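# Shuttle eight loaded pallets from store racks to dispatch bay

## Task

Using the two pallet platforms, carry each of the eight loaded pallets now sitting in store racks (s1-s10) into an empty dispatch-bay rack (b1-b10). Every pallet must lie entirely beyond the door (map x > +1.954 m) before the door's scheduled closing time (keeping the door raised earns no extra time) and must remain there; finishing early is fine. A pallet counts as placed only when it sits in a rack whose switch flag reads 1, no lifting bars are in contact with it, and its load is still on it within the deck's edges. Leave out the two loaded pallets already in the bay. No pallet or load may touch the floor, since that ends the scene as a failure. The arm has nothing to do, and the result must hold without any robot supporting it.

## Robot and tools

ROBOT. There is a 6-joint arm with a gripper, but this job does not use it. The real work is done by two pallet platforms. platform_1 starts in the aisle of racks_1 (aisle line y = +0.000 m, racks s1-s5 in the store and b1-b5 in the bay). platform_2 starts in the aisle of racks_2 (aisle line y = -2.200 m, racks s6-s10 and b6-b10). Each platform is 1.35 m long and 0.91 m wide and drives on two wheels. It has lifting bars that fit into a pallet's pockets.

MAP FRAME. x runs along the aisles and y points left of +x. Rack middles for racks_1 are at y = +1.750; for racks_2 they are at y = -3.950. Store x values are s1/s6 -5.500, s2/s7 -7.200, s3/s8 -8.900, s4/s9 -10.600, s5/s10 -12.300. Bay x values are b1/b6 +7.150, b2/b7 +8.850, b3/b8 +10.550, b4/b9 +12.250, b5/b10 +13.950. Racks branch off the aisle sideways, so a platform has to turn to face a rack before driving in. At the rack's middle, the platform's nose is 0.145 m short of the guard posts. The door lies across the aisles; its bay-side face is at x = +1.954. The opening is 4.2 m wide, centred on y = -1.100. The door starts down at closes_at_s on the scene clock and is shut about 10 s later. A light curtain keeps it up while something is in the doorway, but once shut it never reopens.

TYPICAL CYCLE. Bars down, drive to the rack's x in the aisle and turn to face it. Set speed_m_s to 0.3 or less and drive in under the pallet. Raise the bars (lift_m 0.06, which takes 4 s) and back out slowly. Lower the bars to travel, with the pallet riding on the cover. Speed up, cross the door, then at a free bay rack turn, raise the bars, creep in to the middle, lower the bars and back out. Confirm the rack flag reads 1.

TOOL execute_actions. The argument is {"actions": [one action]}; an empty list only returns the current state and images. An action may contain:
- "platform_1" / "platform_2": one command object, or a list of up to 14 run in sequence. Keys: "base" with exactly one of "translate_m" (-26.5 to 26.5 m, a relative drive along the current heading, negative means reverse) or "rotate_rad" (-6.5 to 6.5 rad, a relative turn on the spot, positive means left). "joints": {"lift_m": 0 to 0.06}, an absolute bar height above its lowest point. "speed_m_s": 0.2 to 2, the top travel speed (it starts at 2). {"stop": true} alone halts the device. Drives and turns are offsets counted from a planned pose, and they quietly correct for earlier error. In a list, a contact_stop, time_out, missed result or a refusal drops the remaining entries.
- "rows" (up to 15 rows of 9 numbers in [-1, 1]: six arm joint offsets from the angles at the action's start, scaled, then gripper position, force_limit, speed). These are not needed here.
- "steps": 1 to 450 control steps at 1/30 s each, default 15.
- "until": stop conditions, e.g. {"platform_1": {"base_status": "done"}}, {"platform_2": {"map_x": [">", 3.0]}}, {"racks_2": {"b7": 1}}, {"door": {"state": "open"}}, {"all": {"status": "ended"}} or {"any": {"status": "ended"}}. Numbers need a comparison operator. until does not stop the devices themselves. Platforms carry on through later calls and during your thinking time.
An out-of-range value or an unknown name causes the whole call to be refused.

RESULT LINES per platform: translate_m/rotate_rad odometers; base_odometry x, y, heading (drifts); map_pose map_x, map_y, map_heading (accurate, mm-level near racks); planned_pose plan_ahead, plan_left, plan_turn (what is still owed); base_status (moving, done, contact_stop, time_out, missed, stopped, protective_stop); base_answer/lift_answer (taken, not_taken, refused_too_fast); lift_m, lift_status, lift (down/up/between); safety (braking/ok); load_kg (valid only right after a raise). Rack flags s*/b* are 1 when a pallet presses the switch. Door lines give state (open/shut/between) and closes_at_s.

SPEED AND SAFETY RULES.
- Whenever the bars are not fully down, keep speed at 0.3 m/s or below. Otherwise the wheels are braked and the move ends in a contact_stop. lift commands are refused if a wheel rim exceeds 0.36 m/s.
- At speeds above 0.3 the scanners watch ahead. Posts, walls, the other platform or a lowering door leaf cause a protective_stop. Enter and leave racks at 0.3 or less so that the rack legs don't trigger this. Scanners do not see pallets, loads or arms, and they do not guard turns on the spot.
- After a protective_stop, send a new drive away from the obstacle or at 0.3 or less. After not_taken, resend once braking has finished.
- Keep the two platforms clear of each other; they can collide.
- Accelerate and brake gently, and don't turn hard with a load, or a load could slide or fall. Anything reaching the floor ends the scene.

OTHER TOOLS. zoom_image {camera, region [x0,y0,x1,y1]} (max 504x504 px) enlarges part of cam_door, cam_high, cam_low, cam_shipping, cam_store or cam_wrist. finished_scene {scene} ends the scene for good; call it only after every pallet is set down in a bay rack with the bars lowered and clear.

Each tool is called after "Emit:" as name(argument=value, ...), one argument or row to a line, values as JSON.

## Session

Emit:
execute_actions(
  actions=[],
)

Scene clock: 0.00 s.
end_effector_position=(+1.0049, +0.3751, +0.1388) position_measured=3 object_status=3 end_effector_quat_wxyz=(+0.182, -0.077, +0.885, -0.422) end_effector_velocity=(+0.001, +0.000, +0.001) end_effector_angular_velocity=(+0.000, -0.003, +0.000)
Joint positions: [ 0.625  1.076  0.849 -0.951  1.431 -0.918]
Joint velocities: [ 0.    -0.    -0.    -0.002 -0.001  0.002]
platform_1.base_odometry: x=+0.000 y=+0.000 heading=+0.000 (m, m, rad; from the platform's pose at the start)
platform_1.map_pose: map_x=-0.44 map_y=+0.02 map_heading=+0.0087 (m, m, rad; on the building's map)
platform_1.planned_pose: plan_ahead=+0.00 plan_left=+0.00 plan_turn=+0.0000 (m ahead, m left, rad left of the pose on the map)
platform_1.base_status: done
platform_1.joint_positions: lift_m=+0.000
platform_1.joint_status: done
platform_1: translate_m=0.000 translate_m_goal=0.000 rotate_rad=0.000 rotate_rad_goal=0.000 base_answer=taken lift_m_goal=0.000 lift_answer=taken lift=down safety=ok load_kg=-51 refusals=0 queue=idle queue_left=0
platform_2.base_odometry: x=+0.000 y=+0.000 heading=+0.000 (m, m, rad; from the platform's pose at the start)
platform_2.map_pose: map_x=-2.45 map_y=-2.19 map_heading=-0.0087 (m, m, rad; on the building's map)
platform_2.planned_pose: plan_ahead=+0.00 plan_left=+0.00 plan_turn=+0.0000 (m ahead, m left, rad left of the pose on the map)
platform_2.base_status: done
platform_2.joint_positions: lift_m=+0.000
platform_2.joint_status: done
platform_2: translate_m=0.000 translate_m_goal=0.000 rotate_rad=0.000 rotate_rad_goal=0.000 base_answer=taken lift_m_goal=0.000 lift_answer=taken lift=down safety=ok load_kg=-51 refusals=0 queue=idle queue_left=0
racks_1: s1=0 s2=1 s3=1 s4=1 s5=1 b1=0 b2=0 b3=1 b4=0 b5=0
racks_2: s6=1 s7=1 s8=0 s9=1 s10=1 b6=0 b7=0 b8=1 b9=0 b10=0
door: state=open closes_at_s=510
camera_calibration (this result's frames):
cam_wrist: T_world_to_cam=[[-0.0206485, 0.643108, -0.765497, -0.119546], [0.679203, 0.570877, 0.461283, -0.959956], [0.733659, -0.510404, -0.448589, -0.311999], [0, 0, 0, 1]] pos_world=[0.878438, 0.465653, 0.21134]

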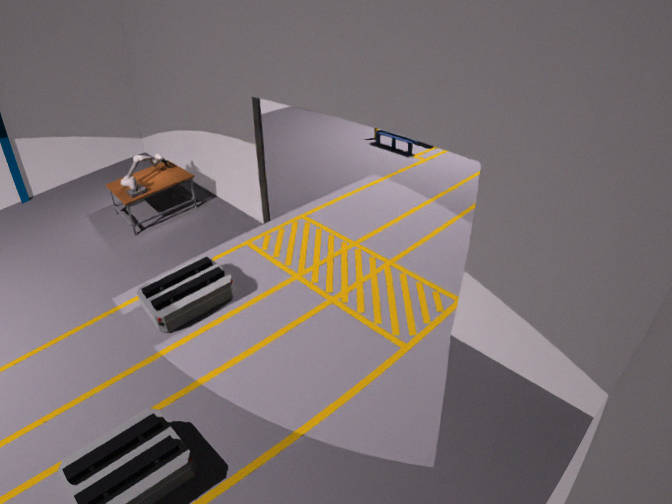

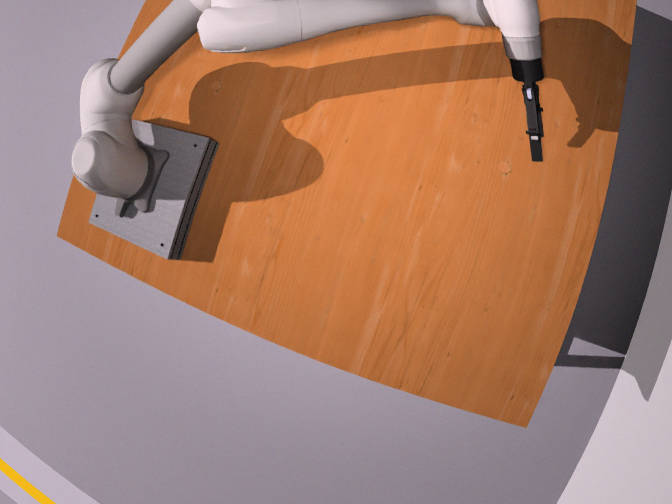

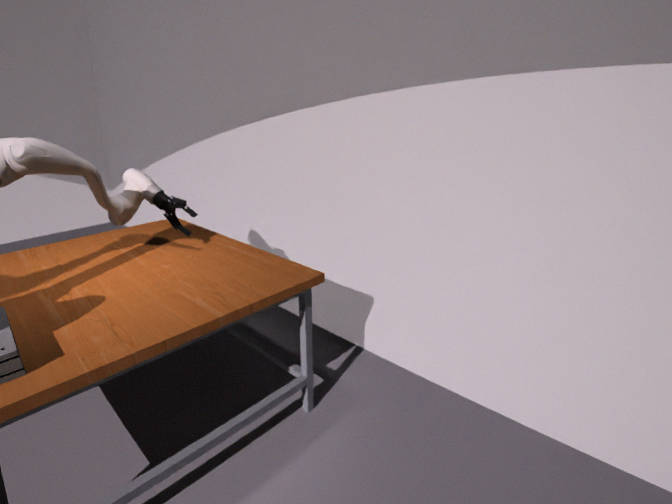

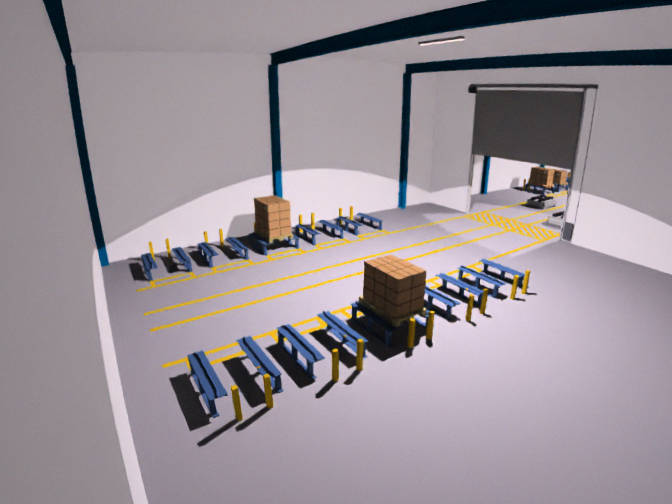

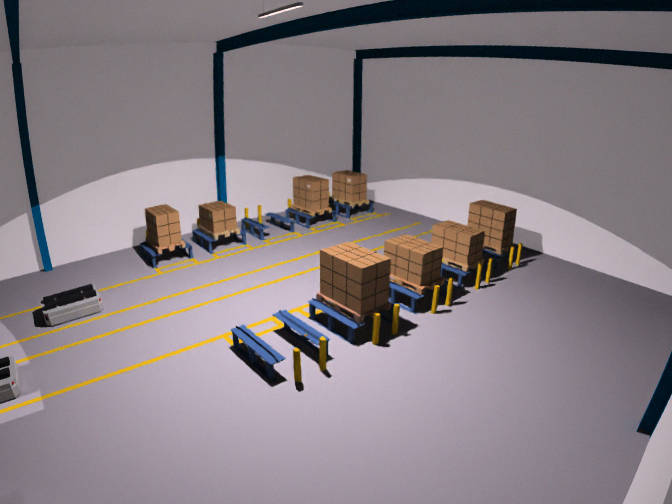

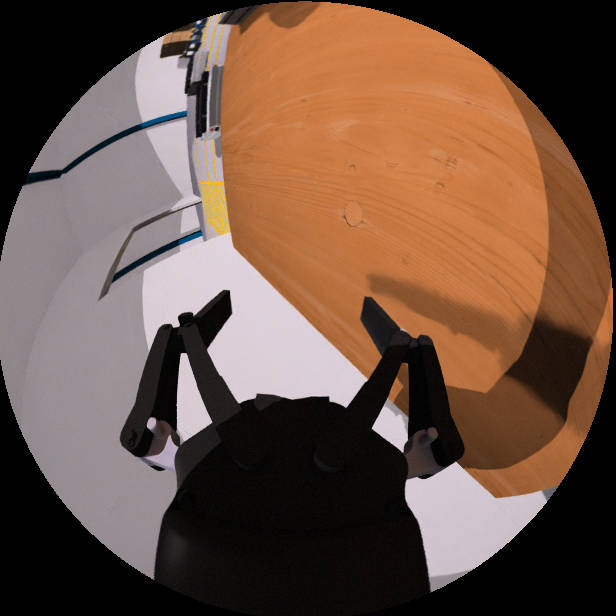

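Emit:
execute_actions(
  actions=[
    {"rows":[[0,-0.004,-0.002,0,0,0,1,0,0],[0,-0.013,-0.007,0,0,0,1,0,0],[0,-0.027,-0.014,0,0,0,1,0,0],[0,-0.045,-0.024,0,0,0,1,0,0],[0,-0.066,-0.035,0,0,0,1,0,0],[0,-0.089,-0.047,0,0,0,1,0,0],[0,-0.113,-0.06,0,0,0,1,0,0],[0,-0.137,-0.073,0,0,0,1,0,0],[0,-0.161,-0.086,0,0,0,1,0,0],[0,-0.184,-0.098,0,0,0,1,0,0],[0,-0.205,-0.109,0,0,0,1,0,0],[0,-0.223,-0.119,0,0,0,1,0,0],[0,-0.237,-0.127,0,0,0,1,0,0],[0,-0.246,-0.132,0,0,0,1,0,0],[0,-0.25,-0.134,0,0,0,1,0,0]],"platform_1":[{"base":{"translate_m":-6.76},"speed_m_s":2},{"base":{"rotate_rad":1.56207}},{"base":{"translate_m":1.789},"joints":{"lift_m":0.028},"speed_m_s":0.3},{"joints":{"lift_m":0.055}},{"base":{"translate_m":-1.75}},{"base":{"rotate_rad":-1.5708},"joints":{"lift_m":0},"speed_m_s":2},{"base":{"translate_m":14.35}},{"base":{"rotate_rad":1.5708},"joints":{"lift_m":0.055}},{"base":{"translate_m":1.75},"speed_m_s":0.3},{"joints":{"lift_m":0.03}},{"base":{"translate_m":-1.75},"joints":{"lift_m":0}},{"base":{"rotate_rad":-1.5708},"speed_m_s":2},{"base":{"translate_m":-16.05}},{"base":{"rotate_rad":1.5708}}],"platform_2":[{"base":{"translate_m":-3.05},"speed_m_s":2},{"base":{"rotate_rad":-1.56207}},{"base":{"translate_m":1.787},"joints":{"lift_m":0.028},"speed_m_s":0.3},{"joints":{"lift_m":0.055}},{"base":{"translate_m":-1.75}},{"base":{"rotate_rad":1.5708},"joints":{"lift_m":0},"speed_m_s":2},{"base":{"translate_m":17.75}},{"base":{"rotate_rad":-1.5708},"joints":{"lift_m":0.055}},{"base":{"translate_m":1.75},"speed_m_s":0.3},{"joints":{"lift_m":0.03}},{"base":{"translate_m":-1.75},"joints":{"lift_m":0}},{"base":{"rotate_rad":1.5708},"speed_m_s":2},{"base":{"translate_m":-19.45}},{"base":{"rotate_rad":-1.5708}}],"steps":450,"until":{"platform_2":{"queue_left":["<=",11]}}},
  ],
)

Scene clock: 17.67 s.
end_effector_position=(+0.9993, +0.3792, +0.6784) position_measured=3 object_status=3 end_effector_quat_wxyz=(+0.418, +0.064, +0.865, -0.270) end_effector_velocity=(-0.000, -0.000, +0.000) end_effector_angular_velocity=(+0.001, +0.000, -0.000)
Joint positions: [ 0.625  0.727  0.568 -0.951  1.431 -0.918]
Joint velocities: [-0.    -0.001 -0.     0.001  0.001 -0.   ]
platform_1.base_odometry: x=-6.768 y=-0.139 heading=+0.422 (m, m, rad; from the platform's pose at the start)
platform_1.map_pose: map_x=-7.20 map_y=-0.04 map_heading=+0.4232 (m, m, rad; on the building's map)
platform_1.planned_pose: plan_ahead=+0.00 plan_left=+0.00 plan_turn=+1.1476 (m ahead, m left, rad left of the pose on the map)
platform_1.base_status: moving
platform_1.joint_positions: lift_m=+0.000
platform_1.joint_status: done
platform_1: translate_m=-6.770 translate_m_goal=-6.770 rotate_rad=0.439 rotate_rad_goal=1.584 base_answer=taken lift_m_goal=0.000 lift_answer=taken lift=down safety=ok load_kg=-47 refusals=0 queue=running queue_left=12
platform_2.base_odometry: x=-3.030 y=+0.053 heading=-1.587 (m, m, rad; from the platform's pose at the start)
platform_2.map_pose: map_x=-5.50 map_y=-2.16 map_heading=-1.5708 (m, m, rad; on the building's map)
platform_2.planned_pose: plan_ahead=+1.79 plan_left=+0.00 plan_turn=+0.0000 (m ahead, m left, rad left of the pose on the map)
platform_2.base_status: moving
platform_2.joint_positions: lift_m=+0.000
platform_2.joint_status: moving
platform_2: translate_m=-3.030 translate_m_goal=-1.240 rotate_rad=-1.587 rotate_rad_goal=-1.587 base_answer=taken lift_m_goal=0.028 lift_answer=taken lift=down safety=ok load_kg=-12 refusals=0 queue=running queue_left=11
racks_1: s1=0 s2=1 s3=1 s4=1 s5=1 b1=0 b2=0 b3=1 b4=0 b5=0
racks_2: s6=1 s7=1 s8=0 s9=1 s10=1 b6=0 b7=0 b8=1 b9=0 b10=0
door: state=open closes_at_s=510
camera_calibration (this result's frames):
cam_wrist: T_world_to_cam=[[0.298624, 0.855367, -0.423287, -0.340979], [0.30565, 0.334447, 0.891473, -1.03634], [0.904103, -0.395593, -0.161569, -0.472349], [0, 0, 0, 1]] pos_world=[0.845632, 0.451403, 0.703216]

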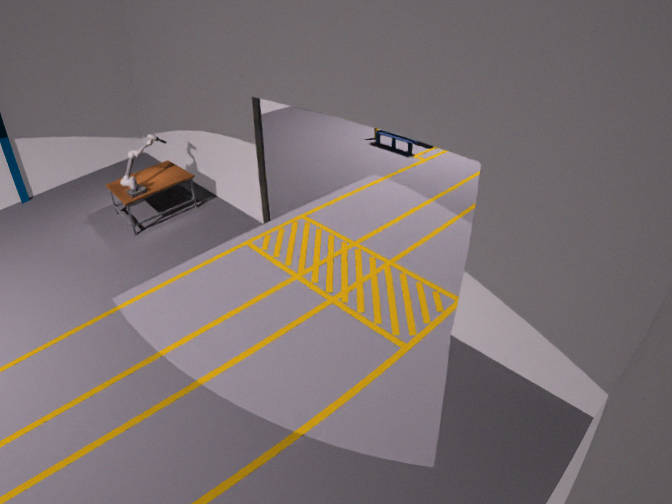

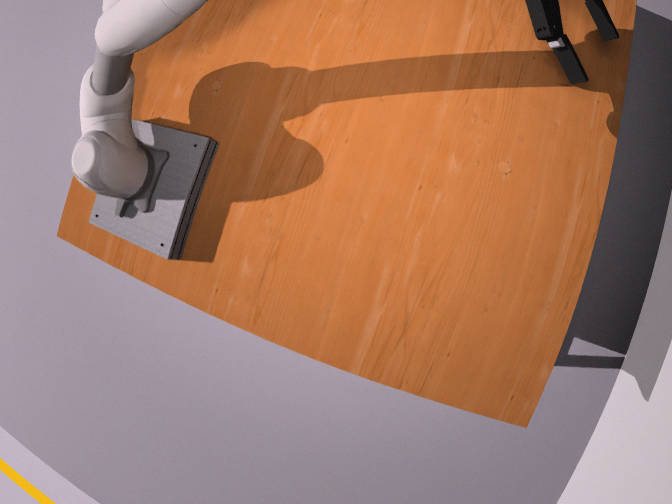

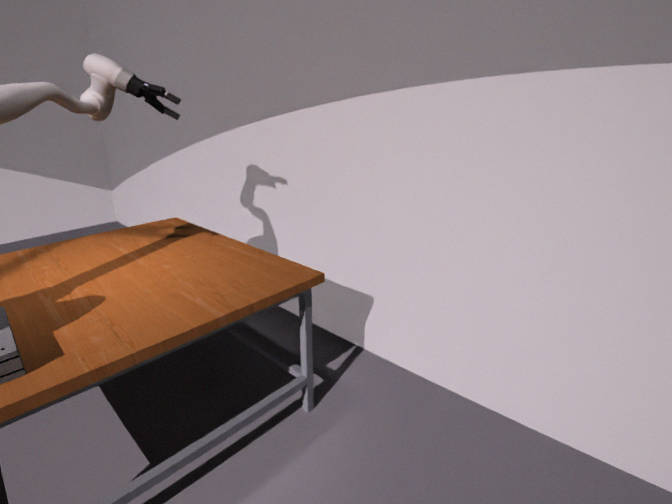

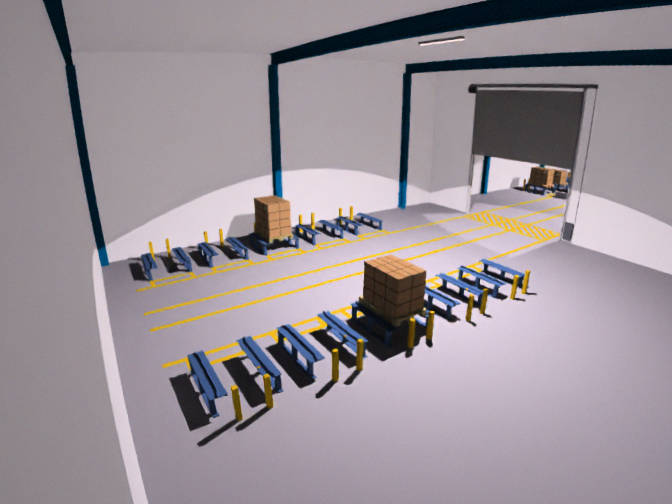

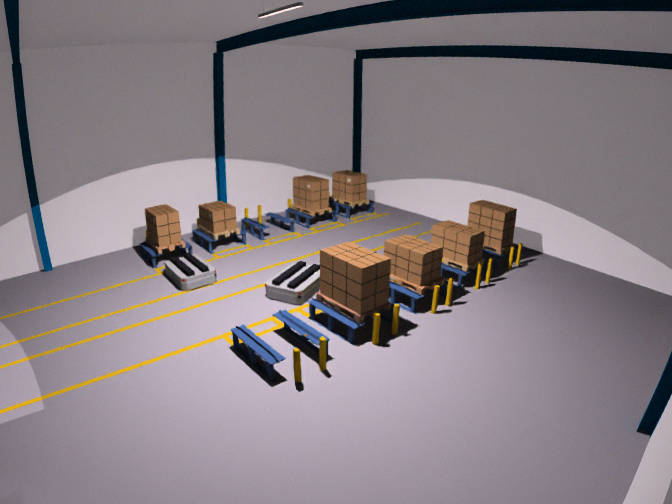

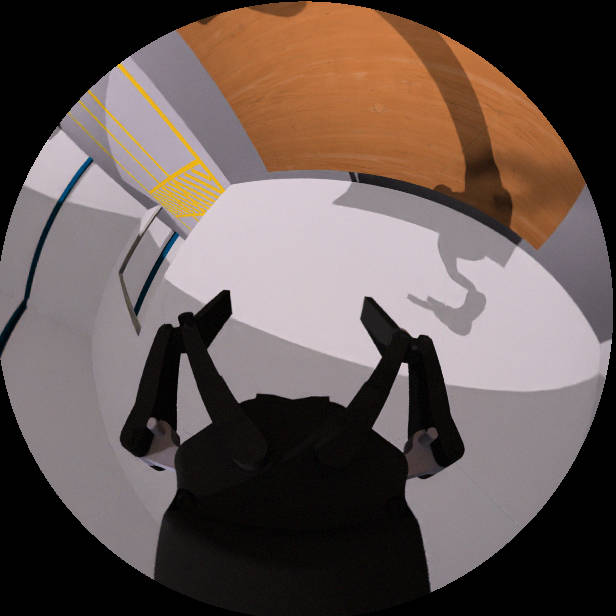

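Plans are aligned. I'll keep raising the arm into a low-effort upright pose while the platforms work.

Emit:
execute_actions(
  actions=[
    {"rows":[[0,-0.004,-0.002,0,-0.004,0,1,0,0],[0,-0.013,-0.007,0,-0.013,0,1,0,0],[0,-0.027,-0.014,0,-0.027,0,1,0,0],[0,-0.045,-0.024,0,-0.045,0,1,0,0],[0,-0.066,-0.035,0,-0.066,0,1,0,0],[0,-0.089,-0.047,0,-0.089,0,1,0,0],[0,-0.113,-0.06,0,-0.113,0,1,0,0],[0,-0.137,-0.073,0,-0.137,0,1,0,0],[0,-0.161,-0.086,0,-0.161,0,1,0,0],[0,-0.184,-0.098,0,-0.184,0,1,0,0],[0,-0.205,-0.109,0,-0.205,0,1,0,0],[0,-0.223,-0.119,0,-0.223,0,1,0,0],[0,-0.237,-0.127,0,-0.237,0,1,0,0],[0,-0.246,-0.132,0,-0.246,0,1,0,0],[0,-0.25,-0.134,0,-0.25,0,1,0,0]],"steps":450,"until":{"platform_1":{"queue_left":["<=",9],"map_y":["<=",1.2]}}},
  ],
)

Scene clock: 31.57 s.
end_effector_position=(+0.7650, +0.3303, +1.3525) position_measured=3 object_status=3 end_effector_quat_wxyz=(+0.813, +0.045, +0.581, +0.010) end_effector_velocity=(+0.000, -0.000, -0.000) end_effector_angular_velocity=(-0.001, +0.001, -0.002)
Joint positions: [ 0.625  0.377  0.287 -0.951  0.776 -0.918]
Joint velocities: [-0.     0.     0.001 -0.001  0.001 -0.001]
platform_1.base_odometry: x=-6.785 y=+1.108 heading=+1.581 (m, m, rad; from the platform's pose at the start)
platform_1.map_pose: map_x=-7.20 map_y=+1.20 map_heading=+1.5708 (m, m, rad; on the building's map)
platform_1.planned_pose: plan_ahead=-1.20 plan_left=+0.00 plan_turn=+0.0000 (m ahead, m left, rad left of the pose on the map)
platform_1.base_status: moving
platform_1.joint_positions: lift_m=+0.055
platform_1.joint_status: done
platform_1: translate_m=-5.533 translate_m_goal=-6.730 rotate_rad=1.581 rotate_rad_goal=1.582 base_answer=taken lift_m_goal=0.055 lift_answer=taken lift=between safety=ok load_kg=306 refusals=0 queue=running queue_left=9
platform_2.base_odometry: x=-3.037 y=-0.475 heading=-1.586 (m, m, rad; from the platform's pose at the start)
platform_2.map_pose: map_x=-5.50 map_y=-2.67 map_heading=-1.5708 (m, m, rad; on the building's map)
platform_2.planned_pose: plan_ahead=-0.47 plan_left=+0.00 plan_turn=+0.0000 (m ahead, m left, rad left of the pose on the map)
platform_2.base_status: moving
platform_2.joint_positions: lift_m=+0.055
platform_2.joint_status: done
platform_2: translate_m=-2.512 translate_m_goal=-2.979 rotate_rad=-1.586 rotate_rad_goal=-1.584 base_answer=taken lift_m_goal=0.055 lift_answer=taken lift=between safety=ok load_kg=262 refusals=0 queue=running queue_left=9
racks_1: s1=0 s2=0 s3=1 s4=1 s5=1 b1=0 b2=0 b3=1 b4=0 b5=0
racks_2: s6=0 s7=1 s8=0 s9=1 s10=1 b6=0 b7=0 b8=1 b9=0 b10=0
door: state=open closes_at_s=510
camera_calibration (this result's frames):
cam_wrist: T_world_to_cam=[[0.0200621, 0.99871, 0.0466511, -0.413705], [-0.686481, -0.0201629, 0.726868, -0.450579], [0.72687, -0.0466076, 0.685191, -1.29589], [0, 0, 0, 1]] pos_world=[0.640926, 0.343688, 1.23474]

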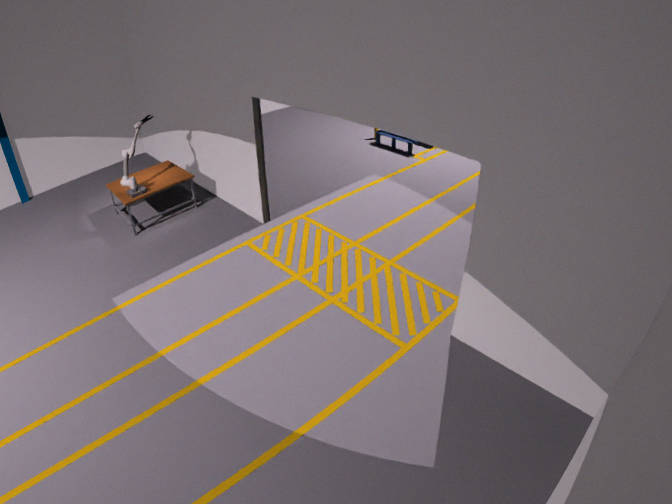

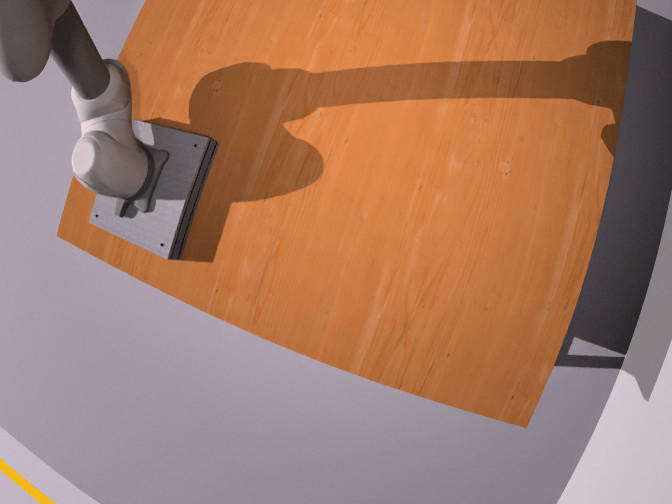

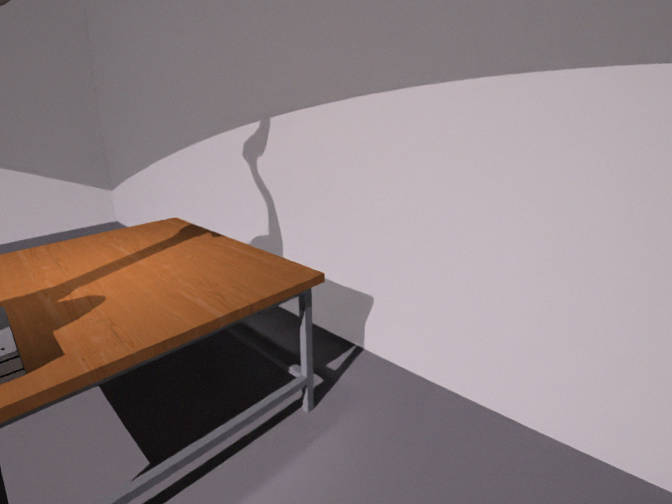

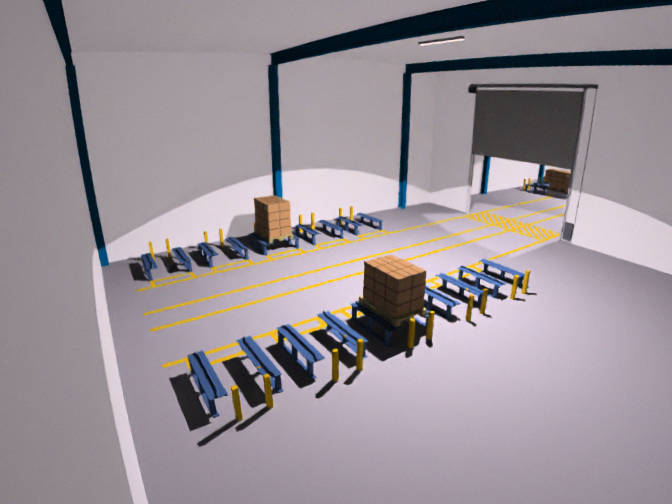

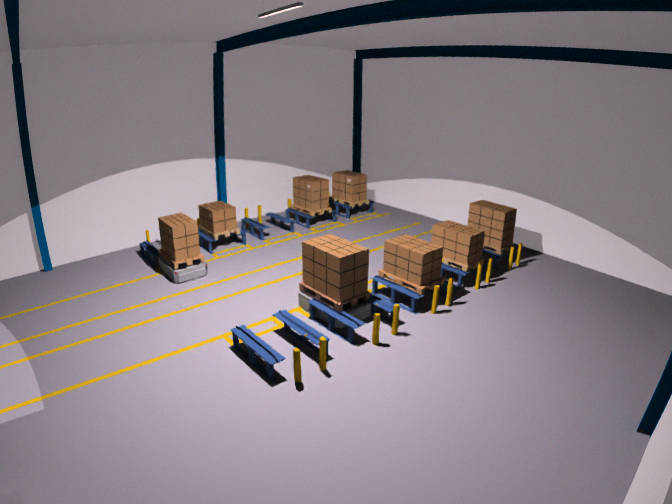

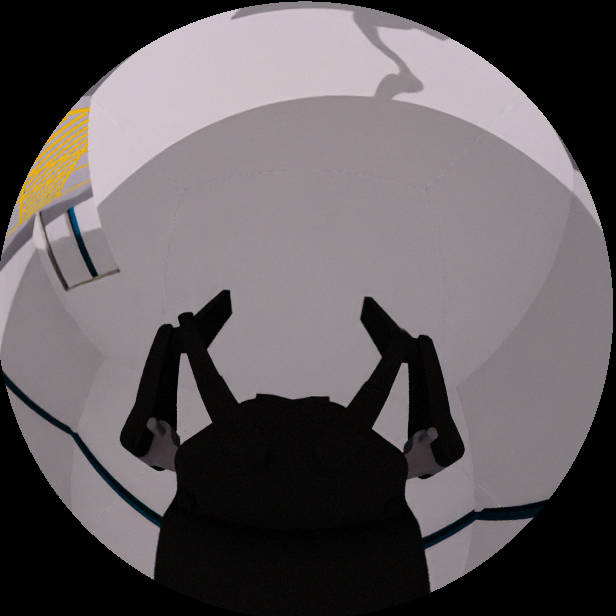

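Emit:
execute_actions(
  actions=[
    {"rows":[[0,-0.004,-0.002,0,-0.004,0,1,0,0],[0,-0.014,-0.007,0,-0.014,0,1,0,0],[0,-0.029,-0.014,0,-0.03,0,1,0,0],[0,-0.048,-0.024,0,-0.05,0,1,0,0],[0,-0.07,-0.035,0,-0.074,0,1,0,0],[0,-0.094,-0.047,0,-0.1,0,1,0,0],[0,-0.12,-0.06,0,-0.127,0,1,0,0],[0,-0.145,-0.073,0,-0.153,0,1,0,0],[0,-0.171,-0.086,0,-0.18,0,1,0,0],[0,-0.195,-0.098,0,-0.206,0,1,0,0],[0,-0.217,-0.109,0,-0.23,0,1,0,0],[0,-0.236,-0.119,0,-0.25,0,1,0,0],[0,-0.251,-0.127,0,-0.266,0,1,0,0],[0,-0.261,-0.132,0,-0.276,0,1,0,0],[0,-0.265,-0.134,0,-0.28,0,1,0,0]],"steps":450,"until":{"platform_1":{"queue":["!=","running"]}}},
  ],
)

Emit:
execute_actions(
  actions=[
    {"steps":450,"until":{"platform_1":{"queue_left":["<=",5]},"platform_2":{"queue_left":["<=",5]}}},
  ],
)

Scene clock: 47.33 s.
end_effector_position=(-0.0087, +0.0460, +1.7384) position_measured=3 object_status=3 end_effector_quat_wxyz=(+0.990, +0.003, +0.020, +0.138) end_effector_velocity=(-0.000, +0.000, +0.000) end_effector_angular_velocity=(-0.000, -0.000, -0.000)
Joint positions: [ 0.625  0.006  0.006 -0.951  0.042 -0.918]
Joint velocities: [ 0.    -0.     0.    -0.    -0.001 -0.   ]
platform_1.base_odometry: x=+2.708 y=+0.022 heading=+0.045 (m, m, rad; from the platform's pose at the start)
platform_1.map_pose: map_x=+2.31 map_y=-0.03 map_heading=+0.0305 (m, m, rad; on the building's map)
platform_1.planned_pose: plan_ahead=+4.84 plan_left=-0.12 plan_turn=-0.0305 (m ahead, m left, rad left of the pose on the map)
platform_1.base_status: moving
platform_1.joint_positions: lift_m=+0.000
platform_1.joint_status: done
platform_1: translate_m=2.814 translate_m_goal=7.620 rotate_rad=0.045 rotate_rad_goal=0.047 base_answer=taken lift_m_goal=0.000 lift_answer=taken lift=down safety=ok load_kg=-49 refusals=0 queue=running queue_left=7
platform_2.base_odometry: x=+10.222 y=-0.179 heading=-0.019 (m, m, rad; from the platform's pose at the start)
platform_2.map_pose: map_x=+7.79 map_y=-2.19 map_heading=-0.0044 (m, m, rad; on the building's map)
platform_2.planned_pose: plan_ahead=+4.46 plan_left=+0.01 plan_turn=+0.0044 (m ahead, m left, rad left of the pose on the map)
platform_2.base_status: moving
platform_2.joint_positions: lift_m=+0.000
platform_2.joint_status: done
platform_2: translate_m=10.325 translate_m_goal=14.762 rotate_rad=-0.019 rotate_rad_goal=-0.022 base_answer=taken lift_m_goal=0.000 lift_answer=taken lift=down safety=ok load_kg=-49 refusals=0 queue=running queue_left=7
racks_1: s1=0 s2=0 s3=1 s4=1 s5=1 b1=0 b2=0 b3=1 b4=0 b5=0
racks_2: s6=0 s7=1 s8=0 s9=1 s10=1 b6=0 b7=0 b8=1 b9=0 b10=0
door: state=open closes_at_s=510
camera_calibration (this result's frames):
cam_wrist: T_world_to_cam=[[-0.245636, 0.969209, -0.0172256, -0.0220913], [-0.895427, -0.233672, -0.378956, 0.662492], [-0.371313, -0.0776612, 0.925254, -1.4366], [0, 0, 0, 1]] pos_world=[0.0543588, 0.064649, 1.5799]

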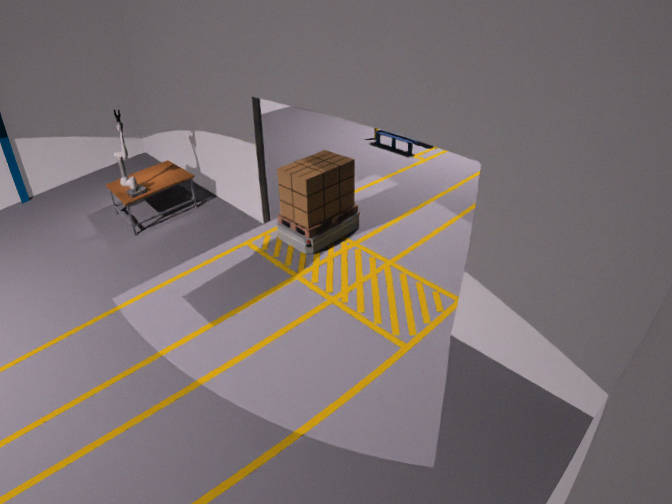

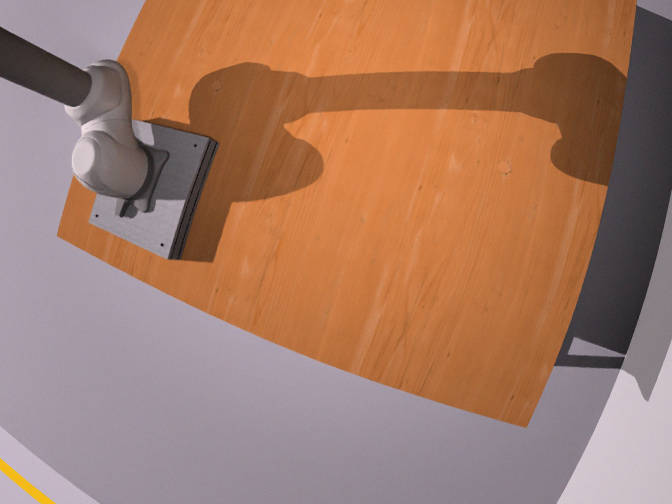

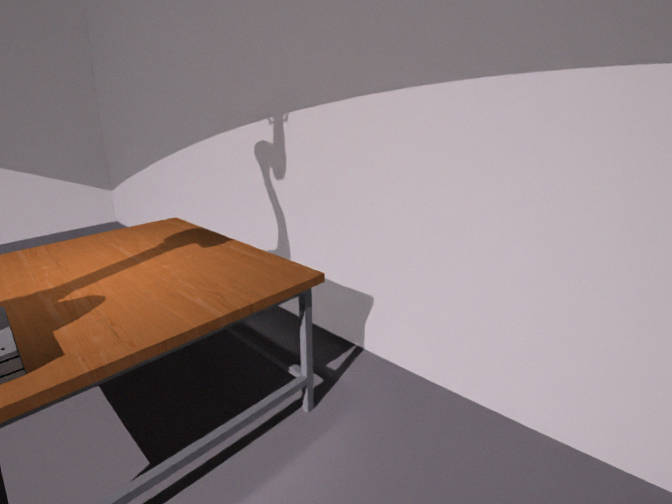

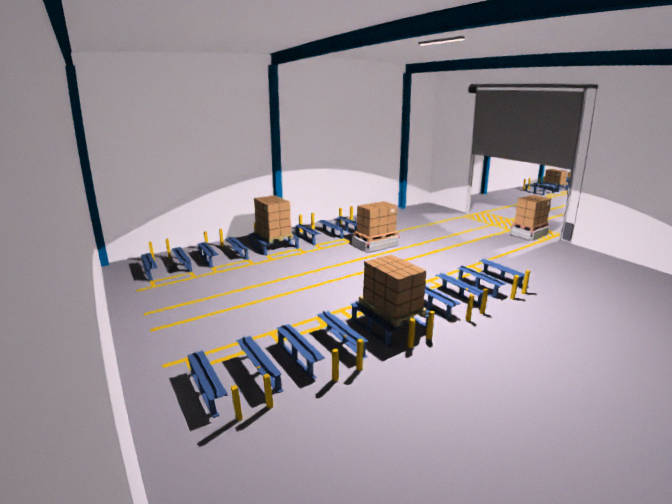

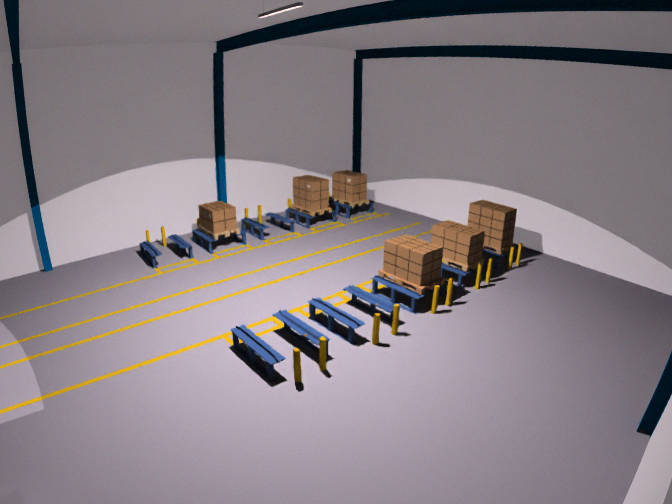

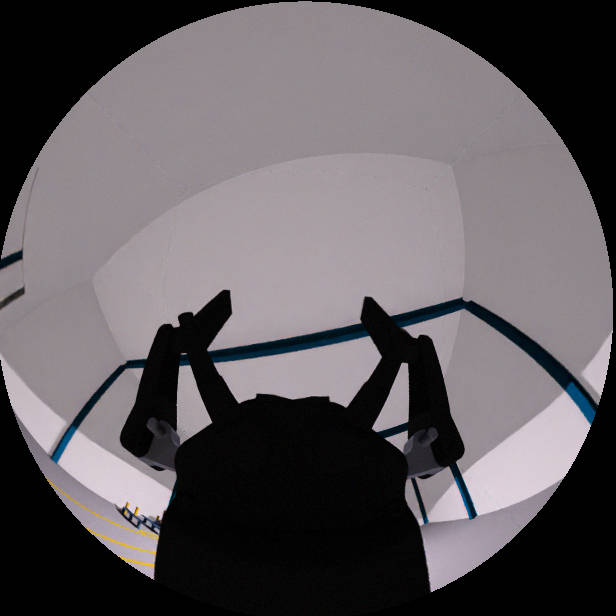

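Scene clock: 57.00 s.
end_effector_position=(-0.0087, +0.0460, +1.7384) position_measured=3 object_status=3 end_effector_quat_wxyz=(+0.990, +0.003, +0.020, +0.138) end_effector_velocity=(+0.002, +0.002, -0.000) end_effector_angular_velocity=(-0.002, -0.000, +0.001)
Joint positions: [ 0.625  0.006  0.006 -0.951  0.042 -0.918]
Joint velocities: [ 0.     0.001  0.001  0.001 -0.002  0.001]
platform_1.base_odometry: x=+7.587 y=+0.061 heading=+1.585 (m, m, rad; from the platform's pose at the start)
platform_1.map_pose: map_x=+7.15 map_y=+0.01 map_heading=+1.5708 (m, m, rad; on the building's map)
platform_1.planned_pose: plan_ahead=+1.74 plan_left=+0.00 plan_turn=+0.0000 (m ahead, m left, rad left of the pose on the map)
platform_1.base_status: moving
platform_1.joint_positions: lift_m=+0.055
platform_1.joint_status: done
platform_1: translate_m=7.645 translate_m_goal=9.391 rotate_rad=1.585 rotate_rad_goal=1.585 base_answer=taken lift_m_goal=0.055 lift_answer=taken lift=between safety=ok load_kg=306 refusals=0 queue=running queue_left=5
platform_2.base_odometry: x=+14.758 y=-0.252 heading=-1.591 (m, m, rad; from the platform's pose at the start)
platform_2.map_pose: map_x=+12.26 map_y=-2.19 map_heading=-1.5708 (m, m, rad; on the building's map)
platform_2.planned_pose: plan_ahead=+1.76 plan_left=-0.01 plan_turn=+0.0000 (m ahead, m left, rad left of the pose on the map)
platform_2.base_status: moving
platform_2.joint_positions: lift_m=+0.055
platform_2.joint_status: done
platform_2: translate_m=14.802 translate_m_goal=16.562 rotate_rad=-1.591 rotate_rad_goal=-1.591 base_answer=taken lift_m_goal=0.055 lift_answer=taken lift=between safety=ok load_kg=261 refusals=0 queue=running queue_left=5
racks_1: s1=0 s2=0 s3=1 s4=1 s5=1 b1=0 b2=0 b3=1 b4=0 b5=0
racks_2: s6=0 s7=1 s8=0 s9=1 s10=1 b6=0 b7=0 b8=1 b9=0 b10=0
door: state=open closes_at_s=510
camera_calibration (this result's frames):
cam_wrist: T_world_to_cam=[[-0.245636, 0.969209, -0.0172256, -0.0220912], [-0.895427, -0.233672, -0.378957, 0.662493], [-0.371313, -0.0776612, 0.925254, -1.4366], [0, 0, 0, 1]] pos_world=[0.0543588, 0.064649, 1.5799]

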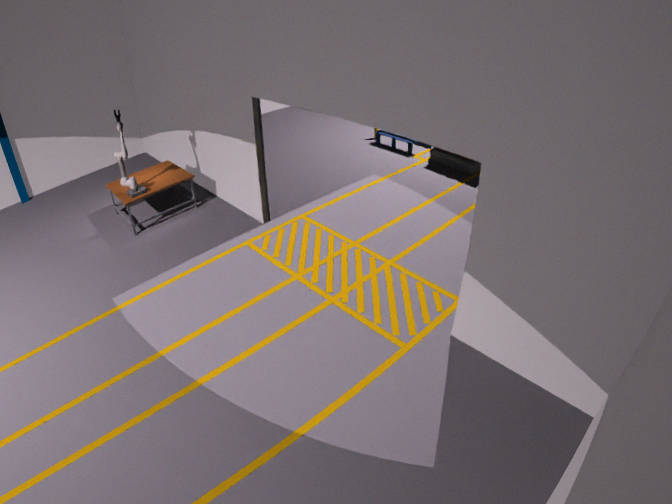

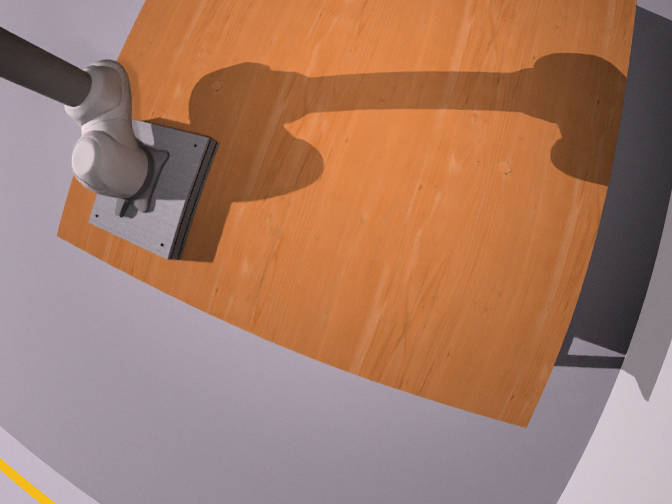

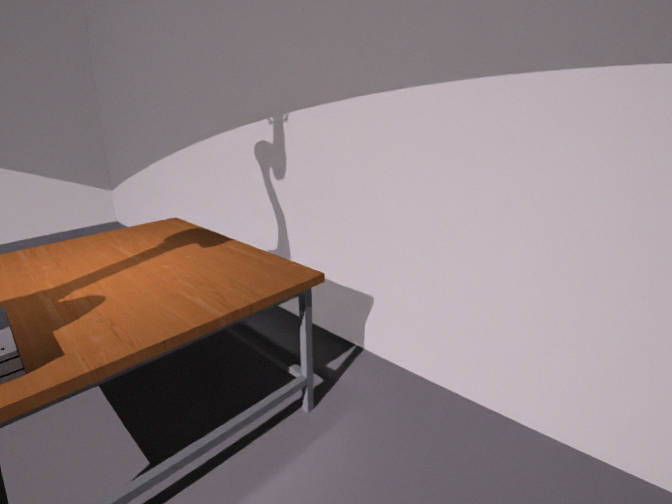

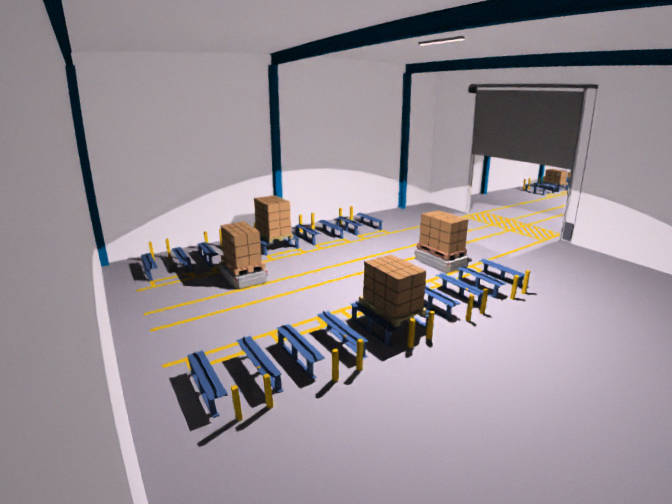

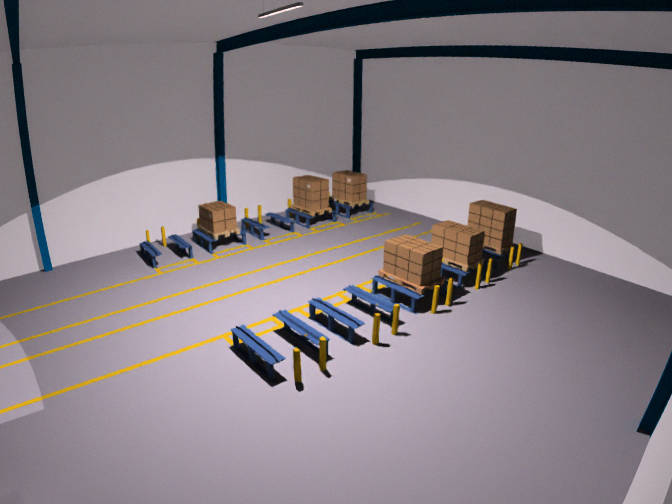

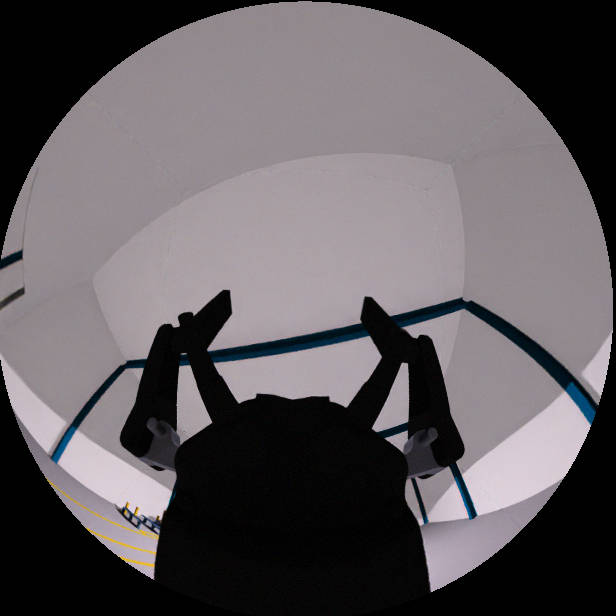

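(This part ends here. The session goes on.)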